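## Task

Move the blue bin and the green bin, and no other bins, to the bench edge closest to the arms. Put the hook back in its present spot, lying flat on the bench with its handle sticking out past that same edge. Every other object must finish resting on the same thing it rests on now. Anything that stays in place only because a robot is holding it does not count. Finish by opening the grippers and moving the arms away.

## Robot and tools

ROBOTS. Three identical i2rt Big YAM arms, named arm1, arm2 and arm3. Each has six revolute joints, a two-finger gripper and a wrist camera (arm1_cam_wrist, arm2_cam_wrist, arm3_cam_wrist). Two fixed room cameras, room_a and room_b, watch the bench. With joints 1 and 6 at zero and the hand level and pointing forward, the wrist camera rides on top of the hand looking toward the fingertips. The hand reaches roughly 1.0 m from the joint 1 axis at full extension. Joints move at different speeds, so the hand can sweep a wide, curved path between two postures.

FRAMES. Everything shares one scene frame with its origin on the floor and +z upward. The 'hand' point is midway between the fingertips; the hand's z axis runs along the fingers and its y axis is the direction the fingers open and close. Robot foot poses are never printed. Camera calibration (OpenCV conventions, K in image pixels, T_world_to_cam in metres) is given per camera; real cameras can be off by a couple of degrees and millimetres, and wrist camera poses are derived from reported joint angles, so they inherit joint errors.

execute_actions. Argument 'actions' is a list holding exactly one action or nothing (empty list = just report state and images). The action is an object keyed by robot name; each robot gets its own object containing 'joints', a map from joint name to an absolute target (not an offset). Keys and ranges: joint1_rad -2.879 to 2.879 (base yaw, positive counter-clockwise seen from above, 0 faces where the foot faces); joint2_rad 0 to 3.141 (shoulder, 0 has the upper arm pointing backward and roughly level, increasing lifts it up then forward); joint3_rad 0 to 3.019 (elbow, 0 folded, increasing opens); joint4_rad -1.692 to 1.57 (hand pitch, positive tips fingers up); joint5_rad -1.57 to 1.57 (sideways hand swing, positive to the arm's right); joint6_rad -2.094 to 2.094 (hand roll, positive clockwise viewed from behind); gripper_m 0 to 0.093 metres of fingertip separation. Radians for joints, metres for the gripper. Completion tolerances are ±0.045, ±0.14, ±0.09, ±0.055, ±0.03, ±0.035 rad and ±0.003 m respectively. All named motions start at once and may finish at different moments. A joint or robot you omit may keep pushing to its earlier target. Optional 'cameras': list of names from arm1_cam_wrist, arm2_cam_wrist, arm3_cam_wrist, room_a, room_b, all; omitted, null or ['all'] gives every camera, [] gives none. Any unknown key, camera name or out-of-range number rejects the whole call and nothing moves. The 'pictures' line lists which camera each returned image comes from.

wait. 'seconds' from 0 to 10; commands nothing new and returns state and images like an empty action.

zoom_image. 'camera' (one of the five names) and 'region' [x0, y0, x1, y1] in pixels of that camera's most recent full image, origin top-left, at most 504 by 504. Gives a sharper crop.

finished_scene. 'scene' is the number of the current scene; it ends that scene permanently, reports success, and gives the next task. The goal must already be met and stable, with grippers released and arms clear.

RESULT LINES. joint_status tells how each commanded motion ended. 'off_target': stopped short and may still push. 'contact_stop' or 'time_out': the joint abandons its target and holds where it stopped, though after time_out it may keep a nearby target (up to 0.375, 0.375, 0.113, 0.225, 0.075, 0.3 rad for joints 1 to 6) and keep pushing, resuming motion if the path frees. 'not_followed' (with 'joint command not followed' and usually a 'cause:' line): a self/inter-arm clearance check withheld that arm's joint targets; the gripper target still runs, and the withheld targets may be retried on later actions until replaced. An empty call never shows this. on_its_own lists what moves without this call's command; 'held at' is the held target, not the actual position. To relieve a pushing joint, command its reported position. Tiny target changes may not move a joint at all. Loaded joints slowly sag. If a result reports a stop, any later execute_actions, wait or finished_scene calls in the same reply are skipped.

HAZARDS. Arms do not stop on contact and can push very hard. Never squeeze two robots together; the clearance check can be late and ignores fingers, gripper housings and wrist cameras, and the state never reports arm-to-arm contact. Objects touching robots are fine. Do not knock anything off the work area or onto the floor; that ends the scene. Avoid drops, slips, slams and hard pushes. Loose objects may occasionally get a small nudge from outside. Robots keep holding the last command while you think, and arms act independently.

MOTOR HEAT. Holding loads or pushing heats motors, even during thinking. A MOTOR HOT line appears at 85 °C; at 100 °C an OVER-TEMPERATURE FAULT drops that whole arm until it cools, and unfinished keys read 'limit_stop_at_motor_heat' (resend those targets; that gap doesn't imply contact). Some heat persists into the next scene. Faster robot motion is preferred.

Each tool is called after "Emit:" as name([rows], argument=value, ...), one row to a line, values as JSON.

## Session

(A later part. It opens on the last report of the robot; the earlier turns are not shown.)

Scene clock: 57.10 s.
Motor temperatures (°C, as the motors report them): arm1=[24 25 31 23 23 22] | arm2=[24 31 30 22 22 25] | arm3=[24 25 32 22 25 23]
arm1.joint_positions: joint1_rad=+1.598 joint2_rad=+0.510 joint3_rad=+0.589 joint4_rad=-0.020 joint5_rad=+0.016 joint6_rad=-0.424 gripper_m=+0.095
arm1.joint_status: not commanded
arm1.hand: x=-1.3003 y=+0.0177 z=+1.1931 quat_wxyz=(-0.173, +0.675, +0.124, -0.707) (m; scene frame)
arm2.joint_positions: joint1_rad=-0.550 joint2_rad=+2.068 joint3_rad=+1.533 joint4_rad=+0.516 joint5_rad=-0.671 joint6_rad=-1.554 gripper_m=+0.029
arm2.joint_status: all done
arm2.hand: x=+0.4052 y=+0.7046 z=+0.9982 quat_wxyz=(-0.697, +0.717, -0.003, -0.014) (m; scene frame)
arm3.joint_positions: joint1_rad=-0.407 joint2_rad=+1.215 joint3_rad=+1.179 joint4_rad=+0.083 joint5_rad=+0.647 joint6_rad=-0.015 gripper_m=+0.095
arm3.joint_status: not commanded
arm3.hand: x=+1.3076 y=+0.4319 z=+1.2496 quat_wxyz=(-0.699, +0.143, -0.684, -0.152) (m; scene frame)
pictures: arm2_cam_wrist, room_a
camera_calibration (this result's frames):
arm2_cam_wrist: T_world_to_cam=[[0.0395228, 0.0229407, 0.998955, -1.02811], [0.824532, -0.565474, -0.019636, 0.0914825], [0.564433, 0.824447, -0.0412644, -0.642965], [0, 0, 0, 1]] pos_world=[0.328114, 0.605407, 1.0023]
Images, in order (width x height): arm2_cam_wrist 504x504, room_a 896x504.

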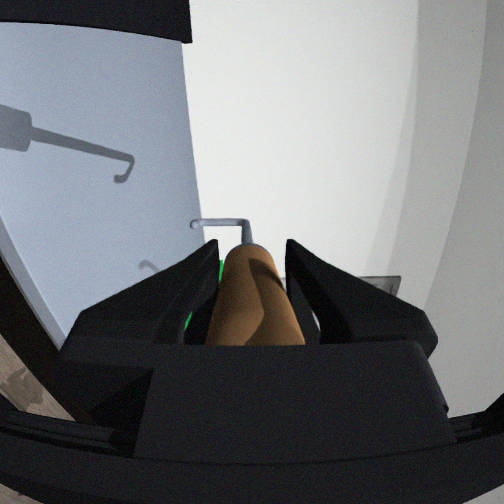

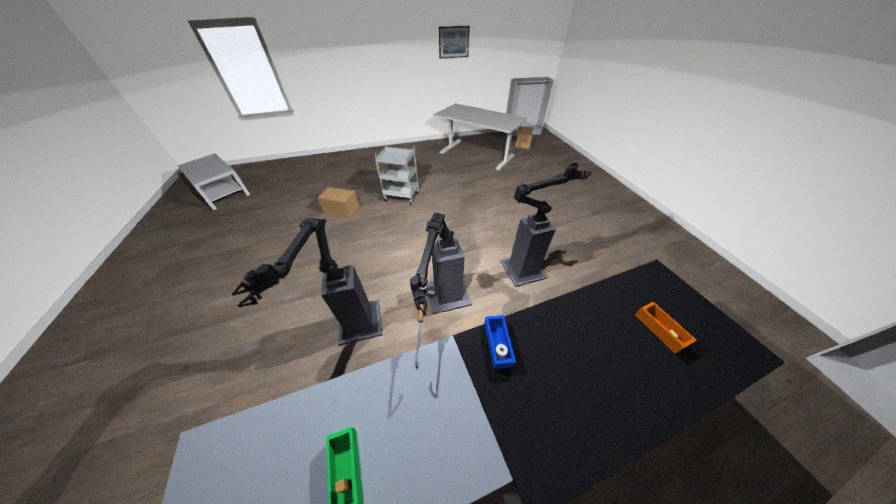

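Emit:
execute_actions([
  {"arm2":{"joints":{"joint1_rad":-0.57,"joint2_rad":2.42,"joint3_rad":2.09,"joint4_rad":0.52}}},
], cameras=[])

Emit:
execute_actions([
  {"arm2":{"joints":{"joint6_rad":0}}},
], cameras=["arm2_cam_wrist"])

Emit:
execute_actions([
  {"arm2":{"joints":{"joint2_rad":2.59,"joint4_rad":0.62}}},
], cameras=["arm2_cam_wrist"])

Scene clock: 63.27 s.
Motor temperatures (°C, as the motors report them): arm1=[24 25 31 23 23 22] | arm2=[24 31 31 22 22 25] | arm3=[24 25 32 22 25 23]
arm1.joint_positions: joint1_rad=+1.598 joint2_rad=+0.510 joint3_rad=+0.589 joint4_rad=-0.020 joint5_rad=+0.016 joint6_rad=-0.424 gripper_m=+0.095
arm1.joint_status: not commanded
arm1.hand: x=-1.3003 y=+0.0177 z=+1.1931 quat_wxyz=(-0.173, +0.675, +0.124, -0.707) (m; scene frame)
arm2.joint_positions: joint1_rad=-0.558 joint2_rad=+2.497 joint3_rad=+2.012 joint4_rad=+0.486 joint5_rad=-0.670 joint6_rad=-1.550 gripper_m=+0.029
arm2.joint_status: all done
arm2.hand: x=+0.4811 y=+0.7883 z=+0.8904 quat_wxyz=(-0.702, +0.712, -0.004, -0.008) (m; scene frame)
arm3.joint_positions: joint1_rad=-0.407 joint2_rad=+1.215 joint3_rad=+1.179 joint4_rad=+0.083 joint5_rad=+0.647 joint6_rad=-0.015 gripper_m=+0.095
arm3.joint_status: not commanded
arm3.hand: x=+1.3076 y=+0.4319 z=+1.2496 quat_wxyz=(-0.699, +0.143, -0.684, -0.152) (m; scene frame)
pictures: none
No camera images: the call's "cameras" was empty. Leave "cameras" out to get every camera's image.

Scene clock: 65.40 s.
Motor temperatures (°C, as the motors report them): arm1=[24 25 31 23 23 22] | arm2=[24 31 31 22 22 25] | arm3=[24 25 32 22 25 23]
arm1.joint_positions: joint1_rad=+1.598 joint2_rad=+0.510 joint3_rad=+0.589 joint4_rad=-0.020 joint5_rad=+0.016 joint6_rad=-0.424 gripper_m=+0.095
arm1.joint_status: not commanded
arm1.hand: x=-1.3003 y=+0.0177 z=+1.1931 quat_wxyz=(-0.173, +0.675, +0.124, -0.707) (m; scene frame)
arm2.joint_positions: joint1_rad=-0.563 joint2_rad=+2.479 joint3_rad=+2.030 joint4_rad=+0.498 joint5_rad=-0.668 joint6_rad=-0.008 gripper_m=+0.029
arm2.joint_status: all done
arm2.hand: x=+0.4866 y=+0.7888 z=+0.9197 quat_wxyz=(-0.517, +0.504, -0.483, -0.495) (m; scene frame)
arm3.joint_positions: joint1_rad=-0.407 joint2_rad=+1.215 joint3_rad=+1.179 joint4_rad=+0.083 joint5_rad=+0.647 joint6_rad=-0.015 gripper_m=+0.095
arm3.joint_status: not commanded
arm3.hand: x=+1.3076 y=+0.4319 z=+1.2496 quat_wxyz=(-0.699, +0.143, -0.684, -0.152) (m; scene frame)
pictures: arm2_cam_wrist
camera_calibration (this result's frames):
arm2_cam_wrist: T_world_to_cam=[[0.99959, -0.00713057, 0.0277225, -0.505084], [0.0190648, -0.556577, -0.830577, 1.20116], [0.0213522, 0.830765, -0.556213, -0.0286991], [0, 0, 0, 1]] pos_world=[0.48259, 0.688778, 0.995694]
Images, in order (width x height): arm2_cam_wrist 504x504.

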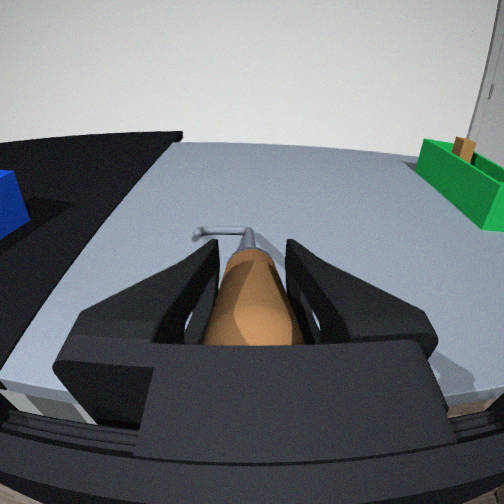

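Scene clock: 66.47 s.
Motor temperatures (°C, as the motors report them): arm1=[24 25 31 23 23 22] | arm2=[24 31 31 22 22 25] | arm3=[24 25 32 22 25 23]
arm1.joint_positions: joint1_rad=+1.598 joint2_rad=+0.510 joint3_rad=+0.589 joint4_rad=-0.020 joint5_rad=+0.016 joint6_rad=-0.424 gripper_m=+0.095
arm1.joint_status: not commanded
arm1.hand: x=-1.3003 y=+0.0177 z=+1.1931 quat_wxyz=(-0.173, +0.675, +0.124, -0.707) (m; scene frame)
arm2.joint_positions: joint1_rad=-0.563 joint2_rad=+2.613 joint3_rad=+2.044 joint4_rad=+0.607 joint5_rad=-0.669 joint6_rad=+0.003 gripper_m=+0.029
arm2.joint_status: all done
arm2.hand: x=+0.4860 y=+0.7866 z=+0.8307 quat_wxyz=(-0.510, +0.502, -0.489, -0.498) (m; scene frame)
arm3.joint_positions: joint1_rad=-0.407 joint2_rad=+1.215 joint3_rad=+1.179 joint4_rad=+0.083 joint5_rad=+0.647 joint6_rad=-0.015 gripper_m=+0.095
arm3.joint_status: not commanded
arm3.hand: x=+1.3076 y=+0.4319 z=+1.2496 quat_wxyz=(-0.699, +0.143, -0.684, -0.152) (m; scene frame)
pictures: arm2_cam_wrist
camera_calibration (this result's frames):
arm2_cam_wrist: T_world_to_cam=[[0.999932, -0.00534461, 0.0103625, -0.489173], [0.00555171, -0.563295, -0.826237, 1.1343], [0.0102531, 0.826239, -0.563227, -0.0616194], [0, 0, 0, 1]] pos_world=[0.483474, 0.687244, 0.907566]
Images, in order (width x height): arm2_cam_wrist 504x504.

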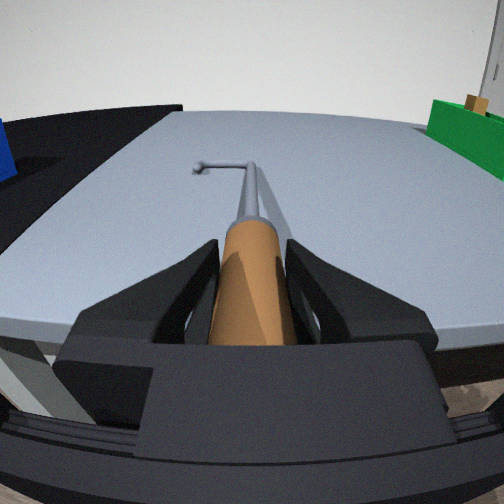

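Emit:
execute_actions([
  {"arm2":{"joints":{"joint2_rad":2.66,"joint4_rad":0.63}},"arm3":{"joints":{"joint1_rad":-0.1,"joint2_rad":1.9,"joint3_rad":1.75,"joint4_rad":0.3}}},
], cameras=[])

Emit:
execute_actions([
  {"arm2":{"joints":{"gripper_m":0.09}}},
], cameras=["arm2_cam_wrist"])

Emit:
execute_actions([
  {"arm2":{"joints":{"joint2_rad":2.35,"joint4_rad":0.35}}},
], cameras=[])

Emit:
execute_actions([
  {"arm2":{"joints":{"joint1_rad":0.5,"joint2_rad":1.4,"joint3_rad":1.3,"joint4_rad":0.2}}},
], cameras=[])

Emit:
execute_actions([
  {"arm3":{"joints":{"joint1_rad":0.735,"joint2_rad":2.47,"joint3_rad":2.07,"joint4_rad":0.5,"joint5_rad":0.64}}},
], cameras=["arm3_cam_wrist"])

Scene clock: 74.73 s.
Motor temperatures (°C, as the motors report them): arm1=[24 25 31 23 23 22] | arm2=[24 32 31 22 22 25] | arm3=[24 25 33 22 25 23]
arm1.joint_positions: joint1_rad=+1.598 joint2_rad=+0.510 joint3_rad=+0.589 joint4_rad=-0.020 joint5_rad=+0.016 joint6_rad=-0.424 gripper_m=+0.095
arm1.joint_status: not commanded
arm1.hand: x=-1.3003 y=+0.0177 z=+1.1931 quat_wxyz=(-0.173, +0.675, +0.124, -0.707) (m; scene frame)
arm2.joint_positions: joint1_rad=-0.563 joint2_rad=+2.647 joint3_rad=+2.047 joint4_rad=+0.625 joint5_rad=-0.669 joint6_rad=+0.004 gripper_m=+0.029
arm2.joint_status: all done
arm2.hand: x=+0.4849 y=+0.7845 z=+0.8056 quat_wxyz=(-0.506, +0.502, -0.494, -0.498) (m; scene frame)
arm3.joint_positions: joint1_rad=-0.089 joint2_rad=+1.921 joint3_rad=+1.697 joint4_rad=+0.293 joint5_rad=+0.648 joint6_rad=-0.013 gripper_m=+0.095
arm3.joint_status: all done
arm3.hand: x=+1.2011 y=+0.7679 z=+1.1342 quat_wxyz=(-0.669, +0.240, -0.650, -0.269) (m; scene frame)
pictures: none
No camera images: the call's "cameras" was empty. Leave "cameras" out to get every camera's image.

Scene clock: 75.43 s.
Motor temperatures (°C, as the motors report them): arm1=[24 25 31 23 23 22] | arm2=[24 32 31 22 22 25] | arm3=[24 25 33 22 25 23]
arm1.joint_positions: joint1_rad=+1.598 joint2_rad=+0.510 joint3_rad=+0.589 joint4_rad=-0.020 joint5_rad=+0.016 joint6_rad=-0.424 gripper_m=+0.095
arm1.joint_status: not commanded
arm1.hand: x=-1.3003 y=+0.0177 z=+1.1931 quat_wxyz=(-0.173, +0.675, +0.124, -0.707) (m; scene frame)
arm2.joint_positions: joint1_rad=-0.563 joint2_rad=+2.647 joint3_rad=+2.047 joint4_rad=+0.625 joint5_rad=-0.669 joint6_rad=+0.004 gripper_m=+0.090
arm2.joint_status: all done
arm2.hand: x=+0.4849 y=+0.7845 z=+0.8056 quat_wxyz=(-0.506, +0.502, -0.494, -0.498) (m; scene frame)
arm3.joint_positions: joint1_rad=-0.089 joint2_rad=+1.921 joint3_rad=+1.697 joint4_rad=+0.293 joint5_rad=+0.648 joint6_rad=-0.013 gripper_m=+0.095
arm3.joint_status: not commanded
arm3.hand: x=+1.2011 y=+0.7679 z=+1.1342 quat_wxyz=(-0.669, +0.240, -0.650, -0.269) (m; scene frame)
pictures: arm2_cam_wrist
camera_calibration (this result's frames):
arm2_cam_wrist: T_world_to_cam=[[0.999981, -0.00619159, 0.000611031, -0.479296], [-0.00303982, -0.571905, -0.820314, 1.11857], [0.0054285, 0.820297, -0.571913, -0.0600117], [0, 0, 0, 1]] pos_world=[0.483012, 0.685976, 0.88355]
Images, in order (width x height): arm2_cam_wrist 504x504.

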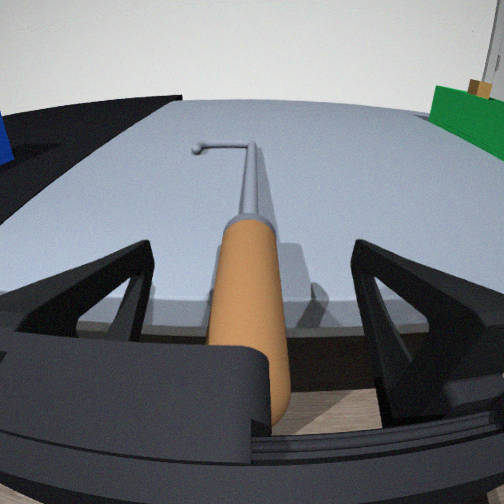

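Scene clock: 76.97 s.
Motor temperatures (°C, as the motors report them): arm1=[24 25 31 23 23 22] | arm2=[24 32 31 22 22 25] | arm3=[24 25 33 22 25 23]
arm1.joint_positions: joint1_rad=+1.598 joint2_rad=+0.510 joint3_rad=+0.589 joint4_rad=-0.020 joint5_rad=+0.016 joint6_rad=-0.424 gripper_m=+0.095
arm1.joint_status: not commanded
arm1.hand: x=-1.3003 y=+0.0177 z=+1.1931 quat_wxyz=(-0.173, +0.675, +0.124, -0.707) (m; scene frame)
arm2.joint_positions: joint1_rad=-0.563 joint2_rad=+2.345 joint3_rad=+2.075 joint4_rad=+0.353 joint5_rad=-0.669 joint6_rad=+0.004 gripper_m=+0.090
arm2.joint_status: all done
arm2.hand: x=+0.4839 y=+0.7877 z=+1.0344 quat_wxyz=(-0.525, +0.500, -0.474, -0.500) (m; scene frame)
arm3.joint_positions: joint1_rad=-0.089 joint2_rad=+1.921 joint3_rad=+1.697 joint4_rad=+0.293 joint5_rad=+0.648 joint6_rad=-0.013 gripper_m=+0.095
arm3.joint_status: not commanded
arm3.hand: x=+1.2011 y=+0.7679 z=+1.1342 quat_wxyz=(-0.669, +0.240, -0.650, -0.269) (m; scene frame)
pictures: none
No camera images: the call's "cameras" was empty. Leave "cameras" out to get every camera's image.

Scene clock: 78.77 s.
Motor temperatures (°C, as the motors report them): arm1=[24 25 31 23 23 22] | arm2=[24 32 31 22 22 25] | arm3=[24 25 33 22 25 23]
arm1.joint_positions: joint1_rad=+1.598 joint2_rad=+0.510 joint3_rad=+0.589 joint4_rad=-0.020 joint5_rad=+0.016 joint6_rad=-0.424 gripper_m=+0.095
arm1.joint_status: not commanded
arm1.hand: x=-1.3003 y=+0.0177 z=+1.1931 quat_wxyz=(-0.173, +0.675, +0.124, -0.707) (m; scene frame)
arm2.joint_positions: joint1_rad=+0.491 joint2_rad=+1.397 joint3_rad=+1.288 joint4_rad=+0.196 joint5_rad=-0.672 joint6_rad=+0.004 gripper_m=+0.090
arm2.joint_status: all done
arm2.hand: x=-0.3273 y=+0.5359 z=+1.2566 quat_wxyz=(-0.198, +0.668, -0.161, -0.699) (m; scene frame)
arm3.joint_positions: joint1_rad=-0.089 joint2_rad=+1.921 joint3_rad=+1.697 joint4_rad=+0.293 joint5_rad=+0.648 joint6_rad=-0.013 gripper_m=+0.095
arm3.joint_status: not commanded
arm3.hand: x=+1.2011 y=+0.7679 z=+1.1342 quat_wxyz=(-0.669, +0.240, -0.650, -0.269) (m; scene frame)
pictures: none
No camera images: the call's "cameras" was empty. Leave "cameras" out to get every camera's image.

Scene clock: 81.07 s.
Motor temperatures (°C, as the motors report them): arm1=[24 25 31 23 23 22] | arm2=[24 31 31 22 22 25] | arm3=[24 26 33 22 25 23]
arm1.joint_positions: joint1_rad=+1.598 joint2_rad=+0.510 joint3_rad=+0.589 joint4_rad=-0.020 joint5_rad=+0.016 joint6_rad=-0.424 gripper_m=+0.095
arm1.joint_status: not commanded
arm1.hand: x=-1.3003 y=+0.0177 z=+1.1931 quat_wxyz=(-0.173, +0.675, +0.124, -0.707) (m; scene frame)
arm2.joint_positions: joint1_rad=+0.491 joint2_rad=+1.397 joint3_rad=+1.288 joint4_rad=+0.196 joint5_rad=-0.672 joint6_rad=+0.004 gripper_m=+0.090
arm2.joint_status: not commanded
arm2.hand: x=-0.3273 y=+0.5359 z=+1.2566 quat_wxyz=(-0.198, +0.668, -0.161, -0.699) (m; scene frame)
arm3.joint_positions: joint1_rad=+0.733 joint2_rad=+2.494 joint3_rad=+2.043 joint4_rad=+0.487 joint5_rad=+0.640 joint6_rad=-0.013 gripper_m=+0.095
arm3.joint_status: all done
arm3.hand: x=+0.4839 y=+0.8007 z=+0.8965 quat_wxyz=(-0.500, +0.489, -0.501, -0.509) (m; scene frame)
pictures: arm3_cam_wrist
camera_calibration (this result's frames):
arm3_cam_wrist: T_world_to_cam=[[0.99996, -0.00689006, -0.00565294, -0.472168], [-0.0085306, -0.556325, -0.830921, 1.19809], [0.00258022, 0.830936, -0.556362, -0.0439651], [0, 0, 0, 1]] pos_world=[0.482483, 0.699805, 0.968387]
Images, in order (width x height): arm3_cam_wrist 504x504.

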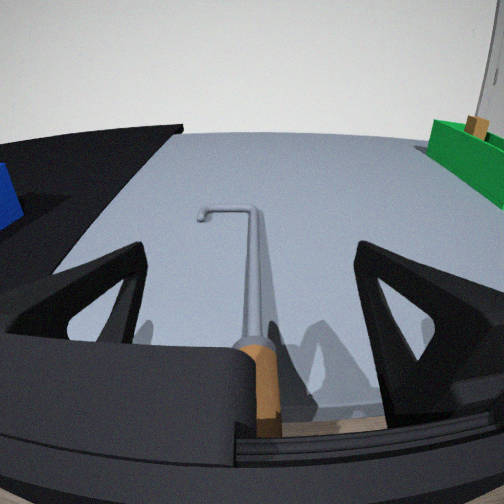

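Emit:
execute_actions([
  {"arm3":{"joints":{"joint2_rad":2.58,"joint3_rad":1.98,"joint4_rad":0.64}}},
], cameras=["arm3_cam_wrist"])

Scene clock: 84.10 s.
Motor temperatures (°C, as the motors report them): arm1=[24 25 31 23 23 22] | arm2=[24 31 31 22 22 25] | arm3=[24 26 33 22 25 23]
arm1.joint_positions: joint1_rad=+1.598 joint2_rad=+0.510 joint3_rad=+0.589 joint4_rad=-0.020 joint5_rad=+0.016 joint6_rad=-0.424 gripper_m=+0.095
arm1.joint_status: not commanded
arm1.hand: x=-1.3003 y=+0.0177 z=+1.1931 quat_wxyz=(-0.173, +0.675, +0.124, -0.707) (m; scene frame)
arm2.joint_positions: joint1_rad=+0.491 joint2_rad=+1.397 joint3_rad=+1.288 joint4_rad=+0.196 joint5_rad=-0.672 joint6_rad=+0.004 gripper_m=+0.090
arm2.joint_status: not commanded
arm2.hand: x=-0.3273 y=+0.5359 z=+1.2566 quat_wxyz=(-0.198, +0.668, -0.161, -0.699) (m; scene frame)
arm3.joint_positions: joint1_rad=+0.733 joint2_rad=+2.562 joint3_rad=+1.978 joint4_rad=+0.625 joint5_rad=+0.642 joint6_rad=-0.013 gripper_m=+0.095
arm3.joint_status: all done
arm3.hand: x=+0.4917 y=+0.7887 z=+0.8292 quat_wxyz=(-0.501, +0.487, -0.501, -0.510) (m; scene frame)
pictures: arm3_cam_wrist
camera_calibration (this result's frames):
arm3_cam_wrist: T_world_to_cam=[[0.999932, -0.00808068, -0.00842772, -0.477143], [-0.0114913, -0.553286, -0.832912, 1.13629], [0.00206755, 0.832952, -0.553341, -0.0752547], [0, 0, 0, 1]] pos_world=[0.490324, 0.687522, 0.900768]
Images, in order (width x height): arm3_cam_wrist 504x504.

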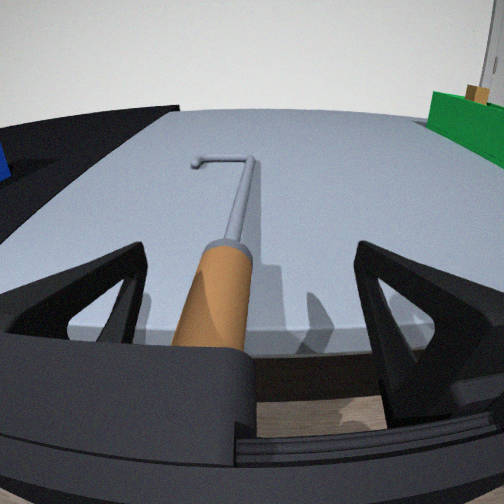

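Emit:
execute_actions([
  {"arm3":{"joints":{"joint1_rad":0.76,"joint5_rad":0.72,"joint2_rad":2.655,"joint3_rad":2.09,"joint4_rad":0.6}}},
], cameras=["arm3_cam_wrist"])

Scene clock: 86.97 s.
Motor temperatures (°C, as the motors report them): arm1=[24 25 31 23 23 22] | arm2=[24 31 30 22 22 25] | arm3=[24 27 33 22 25 23]
arm1.joint_positions: joint1_rad=+1.598 joint2_rad=+0.510 joint3_rad=+0.589 joint4_rad=-0.020 joint5_rad=+0.016 joint6_rad=-0.424 gripper_m=+0.095
arm1.joint_status: not commanded
arm1.hand: x=-1.3003 y=+0.0177 z=+1.1931 quat_wxyz=(-0.173, +0.675, +0.124, -0.707) (m; scene frame)
arm2.joint_positions: joint1_rad=+0.491 joint2_rad=+1.397 joint3_rad=+1.288 joint4_rad=+0.196 joint5_rad=-0.672 joint6_rad=+0.004 gripper_m=+0.090
arm2.joint_status: not commanded
arm2.hand: x=-0.3273 y=+0.5359 z=+1.2566 quat_wxyz=(-0.198, +0.668, -0.161, -0.699) (m; scene frame)
arm3.joint_positions: joint1_rad=+0.752 joint2_rad=+2.628 joint3_rad=+2.039 joint4_rad=+0.604 joint5_rad=+0.717 joint6_rad=-0.013 gripper_m=+0.095
arm3.joint_status: all done
arm3.hand: x=+0.4850 y=+0.7860 z=+0.7982 quat_wxyz=(-0.513, +0.482, -0.517, -0.487) (m; scene frame)
pictures: arm3_cam_wrist
camera_calibration (this result's frames):
arm3_cam_wrist: T_world_to_cam=[[0.997847, -0.0652029, 0.00713002, -0.437235], [-0.0314542, -0.571067, -0.820301, 1.12254], [0.0575577, 0.81831, -0.571888, -0.0907718], [0, 0, 0, 1]] pos_world=[0.476826, 0.686817, 0.872029]
Images, in order (width x height): arm3_cam_wrist 504x504.

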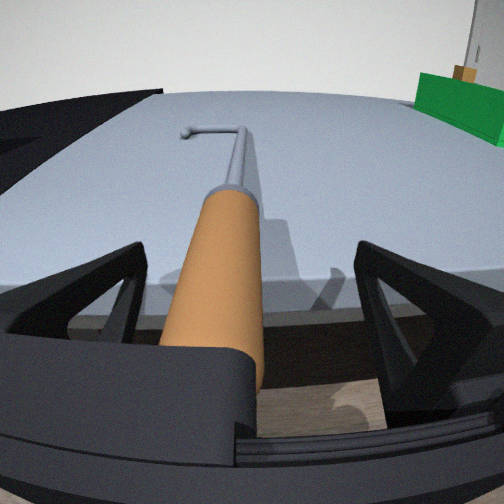

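Emit:
execute_actions([
  {"arm3":{"joints":{"joint2_rad":2.70,"joint3_rad":2.19,"joint4_rad":0.55}}},
], cameras=[])

Emit:
execute_actions([
  {"arm3":{"joints":{"gripper_m":0}}},
], cameras=["arm3_cam_wrist"])

Scene clock: 91.83 s.
Motor temperatures (°C, as the motors report them): arm1=[24 25 31 23 23 22] | arm2=[24 30 30 22 22 25] | arm3=[24 27 33 22 25 23]
arm1.joint_positions: joint1_rad=+1.598 joint2_rad=+0.510 joint3_rad=+0.589 joint4_rad=-0.020 joint5_rad=+0.016 joint6_rad=-0.424 gripper_m=+0.095
arm1.joint_status: not commanded
arm1.hand: x=-1.3003 y=+0.0177 z=+1.1931 quat_wxyz=(-0.173, +0.675, +0.124, -0.707) (m; scene frame)
arm2.joint_positions: joint1_rad=+0.491 joint2_rad=+1.397 joint3_rad=+1.288 joint4_rad=+0.196 joint5_rad=-0.672 joint6_rad=+0.004 gripper_m=+0.090
arm2.joint_status: not commanded
arm2.hand: x=-0.3273 y=+0.5359 z=+1.2566 quat_wxyz=(-0.198, +0.668, -0.161, -0.699) (m; scene frame)
arm3.joint_positions: joint1_rad=+0.752 joint2_rad=+2.665 joint3_rad=+2.134 joint4_rad=+0.556 joint5_rad=+0.719 joint6_rad=-0.013 gripper_m=+0.095
arm3.joint_status: all done
arm3.hand: x=+0.4751 y=+0.7988 z=+0.8057 quat_wxyz=(-0.514, +0.478, -0.517, -0.490) (m; scene frame)
pictures: none
No camera images: the call's "cameras" was empty. Leave "cameras" out to get every camera's image.

Scene clock: 92.57 s.
Motor temperatures (°C, as the motors report them): arm1=[24 25 31 23 23 22] | arm2=[24 30 30 22 22 25] | arm3=[24 27 33 22 25 23]
arm1.joint_positions: joint1_rad=+1.598 joint2_rad=+0.510 joint3_rad=+0.589 joint4_rad=-0.020 joint5_rad=+0.016 joint6_rad=-0.424 gripper_m=+0.095
arm1.joint_status: not commanded
arm1.hand: x=-1.3003 y=+0.0177 z=+1.1931 quat_wxyz=(-0.173, +0.675, +0.124, -0.707) (m; scene frame)
arm2.joint_positions: joint1_rad=+0.491 joint2_rad=+1.397 joint3_rad=+1.288 joint4_rad=+0.196 joint5_rad=-0.672 joint6_rad=+0.004 gripper_m=+0.090
arm2.joint_status: not commanded
arm2.hand: x=-0.3273 y=+0.5359 z=+1.2566 quat_wxyz=(-0.198, +0.668, -0.161, -0.699) (m; scene frame)
arm3.joint_positions: joint1_rad=+0.752 joint2_rad=+2.665 joint3_rad=+2.135 joint4_rad=+0.556 joint5_rad=+0.719 joint6_rad=-0.012 gripper_m=+0.030
arm3.joint_status: gripper_m off_target (ended at +0.030, target +0.000)
arm3.hand: x=+0.4748 y=+0.7987 z=+0.8061 quat_wxyz=(-0.514, +0.478, -0.517, -0.490) (m; scene frame)
pictures: arm3_cam_wrist
camera_calibration (this result's frames):
arm3_cam_wrist: T_world_to_cam=[[0.997809, -0.0661548, -0.000070413, -0.419686], [-0.037473, -0.564326, -0.824701, 1.1369], [0.0545182, 0.822897, -0.565569, -0.103378], [0, 0, 0, 1]] pos_world=[0.467006, 0.698886, 0.879103]
Images, in order (width x height): arm3_cam_wrist 504x504.

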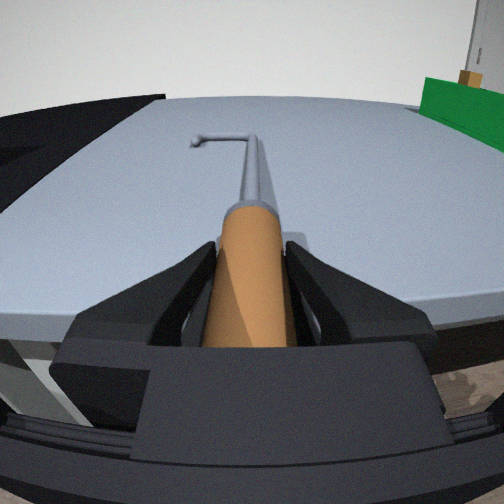

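Emit:
execute_actions([
  {"arm3":{"joints":{"joint2_rad":2.5,"joint4_rad":0.45,"joint6_rad":-1.57}}},
], cameras=[])

Emit:
execute_actions([
  {"arm3":{"joints":{"joint2_rad":2.12,"joint3_rad":1.88,"joint4_rad":0.4}}},
], cameras=[])

Emit:
execute_actions([
  {"arm3":{"joints":{"joint1_rad":0.095,"joint5_rad":-0.06}}},
], cameras=["arm3_cam_wrist","room_a"])

Scene clock: 97.93 s.
Motor temperatures (°C, as the motors report them): arm1=[24 25 31 23 23 22] | arm2=[24 30 30 22 22 25] | arm3=[24 27 34 22 25 23]
arm1.joint_positions: joint1_rad=+1.598 joint2_rad=+0.510 joint3_rad=+0.589 joint4_rad=-0.020 joint5_rad=+0.016 joint6_rad=-0.424 gripper_m=+0.095
arm1.joint_status: not commanded
arm1.hand: x=-1.3003 y=+0.0177 z=+1.1931 quat_wxyz=(-0.173, +0.675, +0.124, -0.707) (m; scene frame)
arm2.joint_positions: joint1_rad=+0.491 joint2_rad=+1.397 joint3_rad=+1.288 joint4_rad=+0.196 joint5_rad=-0.672 joint6_rad=+0.004 gripper_m=+0.090
arm2.joint_status: not commanded
arm2.hand: x=-0.3273 y=+0.5359 z=+1.2566 quat_wxyz=(-0.198, +0.668, -0.161, -0.699) (m; scene frame)
arm3.joint_positions: joint1_rad=+0.752 joint2_rad=+2.557 joint3_rad=+2.144 joint4_rad=+0.430 joint5_rad=+0.720 joint6_rad=-1.546 gripper_m=+0.030
arm3.joint_status: all done
arm3.hand: x=+0.4722 y=+0.8042 z=+0.8828 quat_wxyz=(-0.707, +0.706, -0.039, +0.006) (m; scene frame)
pictures: none
No camera images: the call's "cameras" was empty. Leave "cameras" out to get every camera's image.

Scene clock: 99.30 s.
Motor temperatures (°C, as the motors report them): arm1=[24 25 31 23 23 22] | arm2=[24 30 30 22 22 25] | arm3=[24 28 34 22 25 23]
arm1.joint_positions: joint1_rad=+1.598 joint2_rad=+0.510 joint3_rad=+0.589 joint4_rad=-0.020 joint5_rad=+0.016 joint6_rad=-0.424 gripper_m=+0.095
arm1.joint_status: not commanded
arm1.hand: x=-1.3003 y=+0.0177 z=+1.1931 quat_wxyz=(-0.173, +0.675, +0.124, -0.707) (m; scene frame)
arm2.joint_positions: joint1_rad=+0.491 joint2_rad=+1.397 joint3_rad=+1.288 joint4_rad=+0.196 joint5_rad=-0.672 joint6_rad=+0.004 gripper_m=+0.090
arm2.joint_status: not commanded
arm2.hand: x=-0.3273 y=+0.5359 z=+1.2566 quat_wxyz=(-0.198, +0.668, -0.161, -0.699) (m; scene frame)
arm3.joint_positions: joint1_rad=+0.752 joint2_rad=+2.133 joint3_rad=+1.860 joint4_rad=+0.375 joint5_rad=+0.721 joint6_rad=-1.549 gripper_m=+0.030
arm3.joint_status: all done
arm3.hand: x=+0.5217 y=+0.7453 z=+1.0826 quat_wxyz=(-0.730, +0.681, -0.058, -0.012) (m; scene frame)
pictures: none
No camera images: the call's "cameras" was empty. Leave "cameras" out to get every camera's image.

Scene clock: 101.73 s.
Motor temperatures (°C, as the motors report them): arm1=[24 25 31 23 23 22] | arm2=[24 30 30 22 22 25] | arm3=[24 28 34 22 25 23]
arm1.joint_positions: joint1_rad=+1.598 joint2_rad=+0.510 joint3_rad=+0.589 joint4_rad=-0.020 joint5_rad=+0.016 joint6_rad=-0.424 gripper_m=+0.095
arm1.joint_status: not commanded
arm1.hand: x=-1.3003 y=+0.0177 z=+1.1931 quat_wxyz=(-0.173, +0.675, +0.124, -0.707) (m; scene frame)
arm2.joint_positions: joint1_rad=+0.491 joint2_rad=+1.397 joint3_rad=+1.288 joint4_rad=+0.196 joint5_rad=-0.672 joint6_rad=+0.004 gripper_m=+0.090
arm2.joint_status: not commanded
arm2.hand: x=-0.3273 y=+0.5359 z=+1.2566 quat_wxyz=(-0.198, +0.668, -0.161, -0.699) (m; scene frame)
arm3.joint_positions: joint1_rad=+0.090 joint2_rad=+2.136 joint3_rad=+1.860 joint4_rad=+0.371 joint5_rad=-0.059 joint6_rad=-1.549 gripper_m=+0.030
arm3.joint_status: all done
arm3.hand: x=+0.9468 y=+0.8956 z=+1.0768 quat_wxyz=(-0.736, +0.676, +0.008, -0.030) (m; scene frame)
pictures: arm3_cam_wrist, room_a
camera_calibration (this result's frames):
arm3_cam_wrist: T_world_to_cam=[[0.0175479, -0.0877315, 0.99599, -1.00935], [0.848611, -0.525461, -0.0612364, -0.263258], [0.528726, 0.846282, 0.0652292, -1.20491], [0, 0, 0, 1]] pos_world=[0.878185, 0.792814, 1.06777]
Images, in order (width x height): arm3_cam_wrist 504x504, room_a 896x504.

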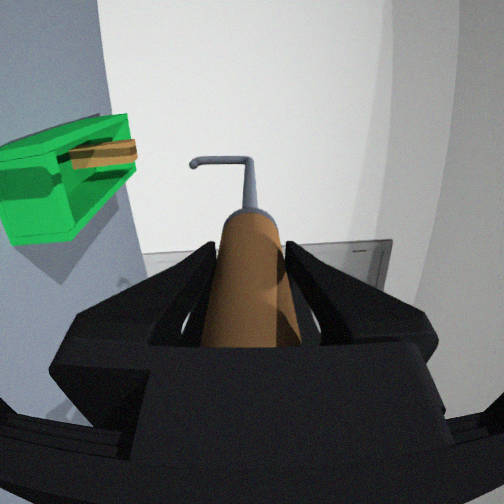

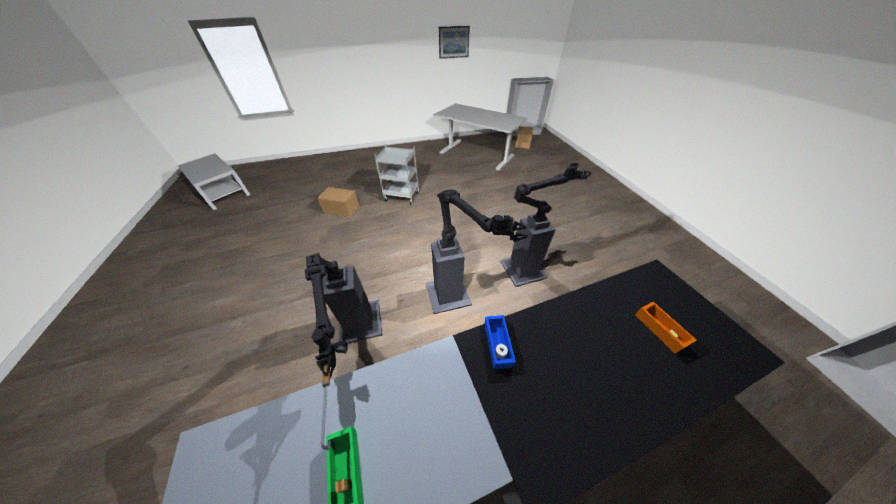

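Lowering toward the bin.

Emit:
execute_actions([
  {"arm3":{"joints":{"joint2_rad":2.2,"joint4_rad":0.29,"joint1_rad":0.085}}},
], cameras=["arm3_cam_wrist","room_a"])

Scene clock: 104.83 s.
Motor temperatures (°C, as the motors report them): arm1=[24 25 31 23 23 22] | arm2=[24 30 30 22 22 25] | arm3=[24 28 34 22 25 23]
arm1.joint_positions: joint1_rad=+1.598 joint2_rad=+0.510 joint3_rad=+0.589 joint4_rad=-0.020 joint5_rad=+0.016 joint6_rad=-0.424 gripper_m=+0.095
arm1.joint_status: not commanded
arm1.hand: x=-1.3003 y=+0.0177 z=+1.1931 quat_wxyz=(-0.173, +0.675, +0.124, -0.707) (m; scene frame)
arm2.joint_positions: joint1_rad=+0.491 joint2_rad=+1.397 joint3_rad=+1.288 joint4_rad=+0.196 joint5_rad=-0.672 joint6_rad=+0.004 gripper_m=+0.090
arm2.joint_status: not commanded
arm2.hand: x=-0.3273 y=+0.5359 z=+1.2566 quat_wxyz=(-0.198, +0.668, -0.161, -0.699) (m; scene frame)
arm3.joint_positions: joint1_rad=+0.090 joint2_rad=+2.238 joint3_rad=+1.847 joint4_rad=+0.252 joint5_rad=-0.059 joint6_rad=-1.549 gripper_m=+0.030
arm3.joint_status: all done
arm3.hand: x=+0.9453 y=+0.9063 z=+0.9495 quat_wxyz=(-0.652, +0.758, +0.005, -0.032) (m; scene frame)
pictures: arm3_cam_wrist, room_a
camera_calibration (this result's frames):
arm3_cam_wrist: T_world_to_cam=[[0.0189358, 0.146227, 0.98907, -1.08839], [0.850077, -0.523106, 0.0610629, -0.383889], [0.526317, 0.839629, -0.13421, -1.00716], [0, 0, 0, 1]] pos_world=[0.877033, 0.803983, 0.96476]
Images, in order (width x height): arm3_cam_wrist 504x504, room_a 896x504.

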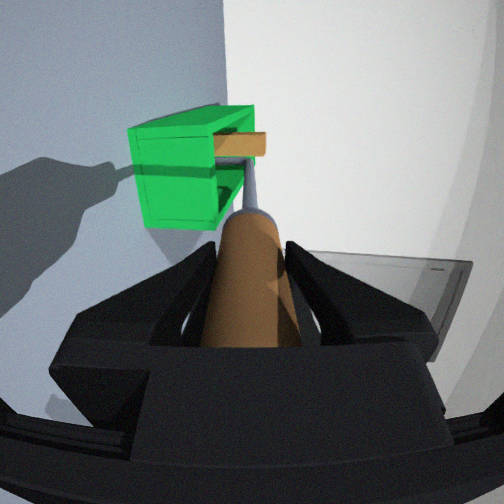

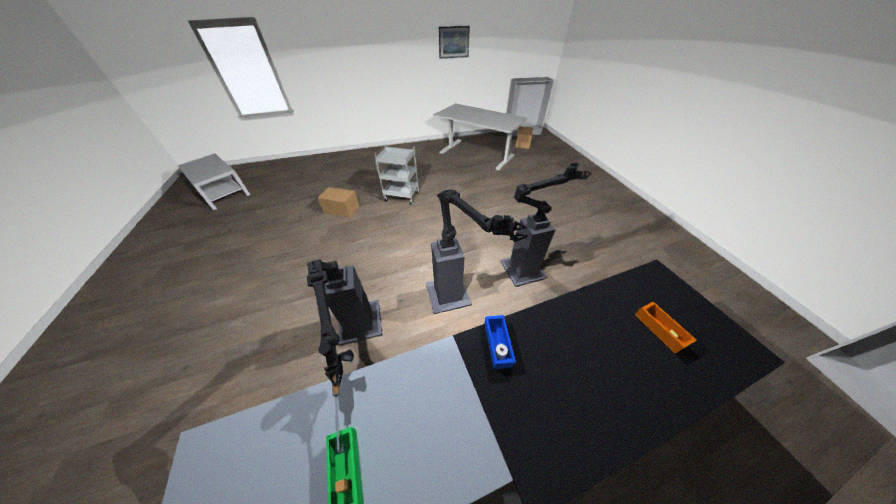

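Hooked; repeating the earlier pull sequence.

Emit:
execute_actions([
  {"arm3":{"joints":{"joint2_rad":2.09,"joint3_rad":1.65,"joint4_rad":0.39}}},
], cameras=[])

Emit:
execute_actions([
  {"arm3":{"joints":{"joint2_rad":1.91,"joint3_rad":1.32,"joint4_rad":0.54}}},
], cameras=[])

Emit:
execute_actions([
  {"arm3":{"joints":{"joint2_rad":1.71,"joint3_rad":0.97,"joint4_rad":0.68}}},
], cameras=[])

Emit:
execute_actions([
  {"arm3":{"joints":{"joint2_rad":1.54,"joint3_rad":0.73,"joint4_rad":0.75}}},
], cameras=["arm3_cam_wrist","room_a"])

Scene clock: 109.33 s.
Motor temperatures (°C, as the motors report them): arm1=[24 25 32 23 23 22] | arm2=[24 30 30 22 22 25] | arm3=[24 28 34 22 25 23]
arm1.joint_positions: joint1_rad=+1.598 joint2_rad=+0.510 joint3_rad=+0.589 joint4_rad=-0.020 joint5_rad=+0.016 joint6_rad=-0.424 gripper_m=+0.095
arm1.joint_status: not commanded
arm1.hand: x=-1.3003 y=+0.0177 z=+1.1931 quat_wxyz=(-0.173, +0.675, +0.124, -0.707) (m; scene frame)
arm2.joint_positions: joint1_rad=+0.491 joint2_rad=+1.397 joint3_rad=+1.288 joint4_rad=+0.196 joint5_rad=-0.672 joint6_rad=+0.004 gripper_m=+0.090
arm2.joint_status: not commanded
arm2.hand: x=-0.3273 y=+0.5359 z=+1.2566 quat_wxyz=(-0.198, +0.668, -0.161, -0.699) (m; scene frame)
arm3.joint_positions: joint1_rad=+0.090 joint2_rad=+2.157 joint3_rad=+1.640 joint4_rad=+0.350 joint5_rad=-0.059 joint6_rad=-1.552 gripper_m=+0.030
arm3.joint_status: all done
arm3.hand: x=+0.9447 y=+0.8621 z=+0.9221 quat_wxyz=(-0.641, +0.767, +0.006, -0.031) (m; scene frame)
pictures: none
No camera images: the call's "cameras" was empty. Leave "cameras" out to get every camera's image.

Scene clock: 110.47 s.
Motor temperatures (°C, as the motors report them): arm1=[24 25 32 23 23 22] | arm2=[24 30 30 22 22 25] | arm3=[24 28 33 22 25 23]
arm1.joint_positions: joint1_rad=+1.598 joint2_rad=+0.510 joint3_rad=+0.589 joint4_rad=-0.020 joint5_rad=+0.016 joint6_rad=-0.424 gripper_m=+0.095
arm1.joint_status: not commanded
arm1.hand: x=-1.3003 y=+0.0177 z=+1.1931 quat_wxyz=(-0.173, +0.675, +0.124, -0.707) (m; scene frame)
arm2.joint_positions: joint1_rad=+0.491 joint2_rad=+1.397 joint3_rad=+1.288 joint4_rad=+0.196 joint5_rad=-0.672 joint6_rad=+0.004 gripper_m=+0.090
arm2.joint_status: not commanded
arm2.hand: x=-0.3273 y=+0.5359 z=+1.2566 quat_wxyz=(-0.198, +0.668, -0.161, -0.699) (m; scene frame)
arm3.joint_positions: joint1_rad=+0.090 joint2_rad=+1.953 joint3_rad=+1.301 joint4_rad=+0.496 joint5_rad=-0.059 joint6_rad=-1.552 gripper_m=+0.030
arm3.joint_status: all done
arm3.hand: x=+0.9443 y=+0.7724 z=+0.9316 quat_wxyz=(-0.645, +0.763, +0.006, -0.031) (m; scene frame)
pictures: none
No camera images: the call's "cameras" was empty. Leave "cameras" out to get every camera's image.

Scene clock: 111.57 s.
Motor temperatures (°C, as the motors report them): arm1=[24 25 32 23 23 22] | arm2=[24 30 30 22 22 25] | arm3=[24 28 33 22 25 23]
arm1.joint_positions: joint1_rad=+1.598 joint2_rad=+0.510 joint3_rad=+0.589 joint4_rad=-0.020 joint5_rad=+0.016 joint6_rad=-0.424 gripper_m=+0.095
arm1.joint_status: not commanded
arm1.hand: x=-1.3003 y=+0.0177 z=+1.1931 quat_wxyz=(-0.173, +0.675, +0.124, -0.707) (m; scene frame)
arm2.joint_positions: joint1_rad=+0.491 joint2_rad=+1.397 joint3_rad=+1.288 joint4_rad=+0.196 joint5_rad=-0.672 joint6_rad=+0.004 gripper_m=+0.090
arm2.joint_status: not commanded
arm2.hand: x=-0.3273 y=+0.5359 z=+1.2566 quat_wxyz=(-0.198, +0.668, -0.161, -0.699) (m; scene frame)
arm3.joint_positions: joint1_rad=+0.090 joint2_rad=+1.744 joint3_rad=+0.951 joint4_rad=+0.636 joint5_rad=-0.059 joint6_rad=-1.552 gripper_m=+0.030
arm3.joint_status: all done
arm3.hand: x=+0.9435 y=+0.6646 z=+0.9269 quat_wxyz=(-0.645, +0.764, +0.006, -0.031) (m; scene frame)
pictures: none
No camera images: the call's "cameras" was empty. Leave "cameras" out to get every camera's image.

Scene clock: 112.50 s.
Motor temperatures (°C, as the motors report them): arm1=[24 25 32 23 23 22] | arm2=[24 30 30 22 22 25] | arm3=[24 28 33 22 25 23]
arm1.joint_positions: joint1_rad=+1.598 joint2_rad=+0.510 joint3_rad=+0.589 joint4_rad=-0.020 joint5_rad=+0.016 joint6_rad=-0.424 gripper_m=+0.095
arm1.joint_status: not commanded
arm1.hand: x=-1.3003 y=+0.0177 z=+1.1931 quat_wxyz=(-0.173, +0.675, +0.124, -0.707) (m; scene frame)
arm2.joint_positions: joint1_rad=+0.491 joint2_rad=+1.397 joint3_rad=+1.288 joint4_rad=+0.196 joint5_rad=-0.672 joint6_rad=+0.004 gripper_m=+0.090
arm2.joint_status: not commanded
arm2.hand: x=-0.3273 y=+0.5359 z=+1.2566 quat_wxyz=(-0.198, +0.668, -0.161, -0.699) (m; scene frame)
arm3.joint_positions: joint1_rad=+0.090 joint2_rad=+1.578 joint3_rad=+0.715 joint4_rad=+0.698 joint5_rad=-0.059 joint6_rad=-1.552 gripper_m=+0.030
arm3.joint_status: all done
arm3.hand: x=+0.9430 y=+0.5830 z=+0.9246 quat_wxyz=(-0.642, +0.766, +0.006, -0.031) (m; scene frame)
pictures: arm3_cam_wrist, room_a
camera_calibration (this result's frames):
arm3_cam_wrist: T_world_to_cam=[[0.0156217, 0.172035, 0.984967, -1.02461], [0.850306, -0.52056, 0.0774356, -0.566315], [0.526056, 0.836314, -0.154415, -0.717023], [0, 0, 0, 1]] pos_world=[0.874742, 0.481124, 0.94234]
Images, in order (width x height): arm3_cam_wrist 504x504, room_a 896x504.

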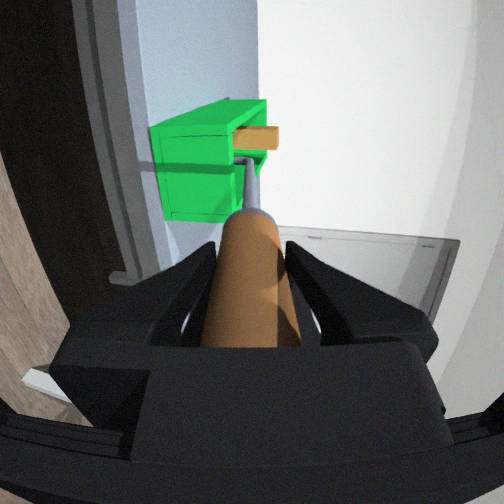

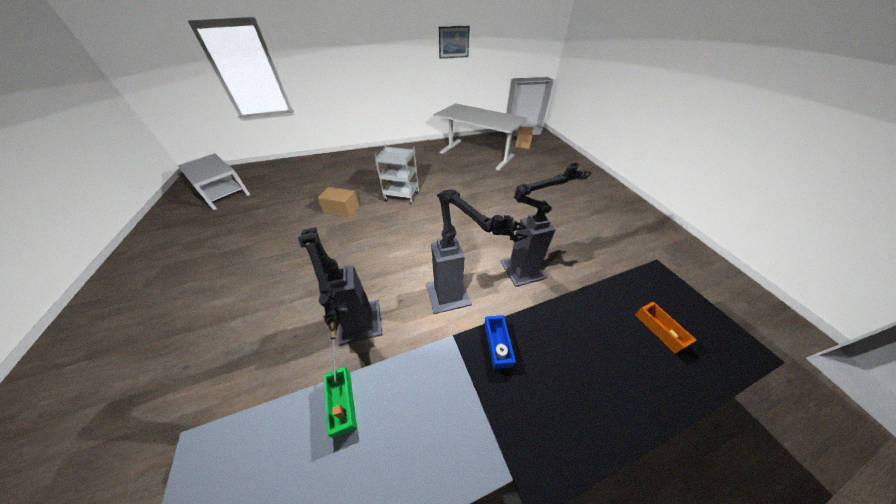

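At the edge. Returning the hook to the transfer spot.

Emit:
execute_actions([
  {"arm3":{"joints":{"joint2_rad":1.49,"joint3_rad":0.96,"joint4_rad":0.72}}},
], cameras=[])

Emit:
execute_actions([
  {"arm3":{"joints":{"joint1_rad":0.745,"joint5_rad":0.645,"joint2_rad":2.0,"joint3_rad":1.7,"joint4_rad":0.45}}},
], cameras=[])

Emit:
execute_actions([
  {"arm3":{"joints":{"joint2_rad":2.47,"joint3_rad":2.09,"joint4_rad":0.52,"joint6_rad":0}}},
], cameras=[])

Emit:
execute_actions([
  {"arm3":{"joints":{"joint2_rad":2.612,"joint4_rad":0.61}}},
], cameras=["arm3_cam_wrist"])

Scene clock: 116.80 s.
Motor temperatures (°C, as the motors report them): arm1=[24 25 32 23 23 22] | arm2=[24 30 30 22 22 25] | arm3=[24 28 33 22 25 23]
arm1.joint_positions: joint1_rad=+1.598 joint2_rad=+0.510 joint3_rad=+0.589 joint4_rad=-0.020 joint5_rad=+0.016 joint6_rad=-0.424 gripper_m=+0.095
arm1.joint_status: not commanded
arm1.hand: x=-1.3003 y=+0.0177 z=+1.1931 quat_wxyz=(-0.173, +0.675, +0.124, -0.707) (m; scene frame)
arm2.joint_positions: joint1_rad=+0.491 joint2_rad=+1.397 joint3_rad=+1.288 joint4_rad=+0.196 joint5_rad=-0.672 joint6_rad=+0.004 gripper_m=+0.090
arm2.joint_status: not commanded
arm2.hand: x=-0.3273 y=+0.5359 z=+1.2566 quat_wxyz=(-0.198, +0.668, -0.161, -0.699) (m; scene frame)
arm3.joint_positions: joint1_rad=+0.090 joint2_rad=+1.526 joint3_rad=+0.903 joint4_rad=+0.682 joint5_rad=-0.059 joint6_rad=-1.552 gripper_m=+0.030
arm3.joint_status: all done
arm3.hand: x=+0.9448 y=+0.6296 z=+1.0496 quat_wxyz=(-0.723, +0.690, +0.009, -0.029) (m; scene frame)
pictures: none
No camera images: the call's "cameras" was empty. Leave "cameras" out to get every camera's image.

Scene clock: 118.87 s.
Motor temperatures (°C, as the motors report them): arm1=[24 25 32 23 23 22] | arm2=[24 29 30 22 22 25] | arm3=[24 28 33 22 25 23]
arm1.joint_positions: joint1_rad=+1.598 joint2_rad=+0.510 joint3_rad=+0.589 joint4_rad=-0.020 joint5_rad=+0.016 joint6_rad=-0.424 gripper_m=+0.095
arm1.joint_status: not commanded
arm1.hand: x=-1.3003 y=+0.0177 z=+1.1931 quat_wxyz=(-0.173, +0.675, +0.124, -0.707) (m; scene frame)
arm2.joint_positions: joint1_rad=+0.491 joint2_rad=+1.397 joint3_rad=+1.288 joint4_rad=+0.196 joint5_rad=-0.672 joint6_rad=+0.004 gripper_m=+0.090
arm2.joint_status: not commanded
arm2.hand: x=-0.3273 y=+0.5359 z=+1.2566 quat_wxyz=(-0.198, +0.668, -0.161, -0.699) (m; scene frame)
arm3.joint_positions: joint1_rad=+0.736 joint2_rad=+2.047 joint3_rad=+1.636 joint4_rad=+0.416 joint5_rad=+0.645 joint6_rad=-1.552 gripper_m=+0.030
arm3.joint_status: all done
arm3.hand: x=+0.5457 y=+0.7188 z=+1.0340 quat_wxyz=(-0.704, +0.710, -0.014, -0.010) (m; scene frame)
pictures: none
No camera images: the call's "cameras" was empty. Leave "cameras" out to get every camera's image.

Scene clock: 121.00 s.
Motor temperatures (°C, as the motors report them): arm1=[24 25 32 23 23 22] | arm2=[24 29 30 22 22 25] | arm3=[24 28 34 22 25 23]
arm1.joint_positions: joint1_rad=+1.598 joint2_rad=+0.510 joint3_rad=+0.589 joint4_rad=-0.020 joint5_rad=+0.016 joint6_rad=-0.424 gripper_m=+0.095
arm1.joint_status: not commanded
arm1.hand: x=-1.3003 y=+0.0177 z=+1.1931 quat_wxyz=(-0.173, +0.675, +0.124, -0.707) (m; scene frame)
arm2.joint_positions: joint1_rad=+0.491 joint2_rad=+1.397 joint3_rad=+1.288 joint4_rad=+0.196 joint5_rad=-0.672 joint6_rad=+0.004 gripper_m=+0.090
arm2.joint_status: not commanded
arm2.hand: x=-0.3273 y=+0.5359 z=+1.2566 quat_wxyz=(-0.198, +0.668, -0.161, -0.699) (m; scene frame)
arm3.joint_positions: joint1_rad=+0.736 joint2_rad=+2.517 joint3_rad=+2.026 joint4_rad=+0.497 joint5_rad=+0.646 joint6_rad=-0.017 gripper_m=+0.030
arm3.joint_status: all done
arm3.hand: x=+0.4842 y=+0.7968 z=+0.8676 quat_wxyz=(-0.500, +0.500, -0.503, -0.496) (m; scene frame)
pictures: none
No camera images: the call's "cameras" was empty. Leave "cameras" out to get every camera's image.

Scene clock: 122.03 s.
Motor temperatures (°C, as the motors report them): arm1=[24 25 32 23 23 22] | arm2=[24 29 30 22 22 25] | arm3=[24 28 34 22 25 23]
arm1.joint_positions: joint1_rad=+1.598 joint2_rad=+0.510 joint3_rad=+0.589 joint4_rad=-0.020 joint5_rad=+0.016 joint6_rad=-0.424 gripper_m=+0.095
arm1.joint_status: not commanded
arm1.hand: x=-1.3003 y=+0.0177 z=+1.1931 quat_wxyz=(-0.173, +0.675, +0.124, -0.707) (m; scene frame)
arm2.joint_positions: joint1_rad=+0.491 joint2_rad=+1.397 joint3_rad=+1.288 joint4_rad=+0.196 joint5_rad=-0.672 joint6_rad=+0.004 gripper_m=+0.090
arm2.joint_status: not commanded
arm2.hand: x=-0.3273 y=+0.5359 z=+1.2566 quat_wxyz=(-0.198, +0.668, -0.161, -0.699) (m; scene frame)
arm3.joint_positions: joint1_rad=+0.736 joint2_rad=+2.607 joint3_rad=+2.036 joint4_rad=+0.597 joint5_rad=+0.645 joint6_rad=-0.011 gripper_m=+0.030
arm3.joint_status: all done
arm3.hand: x=+0.4845 y=+0.7946 z=+0.8140 quat_wxyz=(-0.500, +0.492, -0.503, -0.505) (m; scene frame)
pictures: arm3_cam_wrist
camera_calibration (this result's frames):
arm3_cam_wrist: T_world_to_cam=[[0.999963, -0.00862488, -0.00061117, -0.47604], [-0.0053673, -0.563755, -0.825925, 1.12647], [0.00677895, 0.825897, -0.56378, -0.076763], [0, 0, 0, 1]] pos_world=[0.482588, 0.694343, 0.886807]
Images, in order (width x height): arm3_cam_wrist 504x504.

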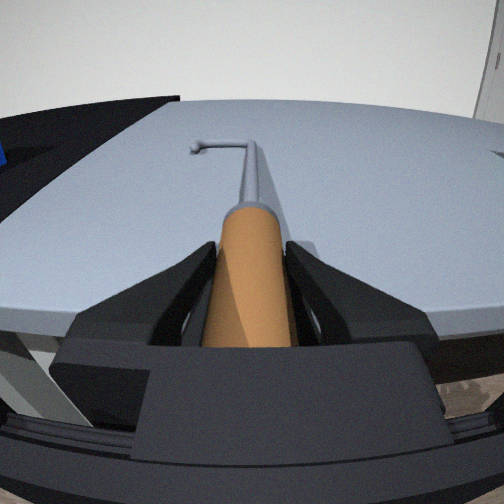

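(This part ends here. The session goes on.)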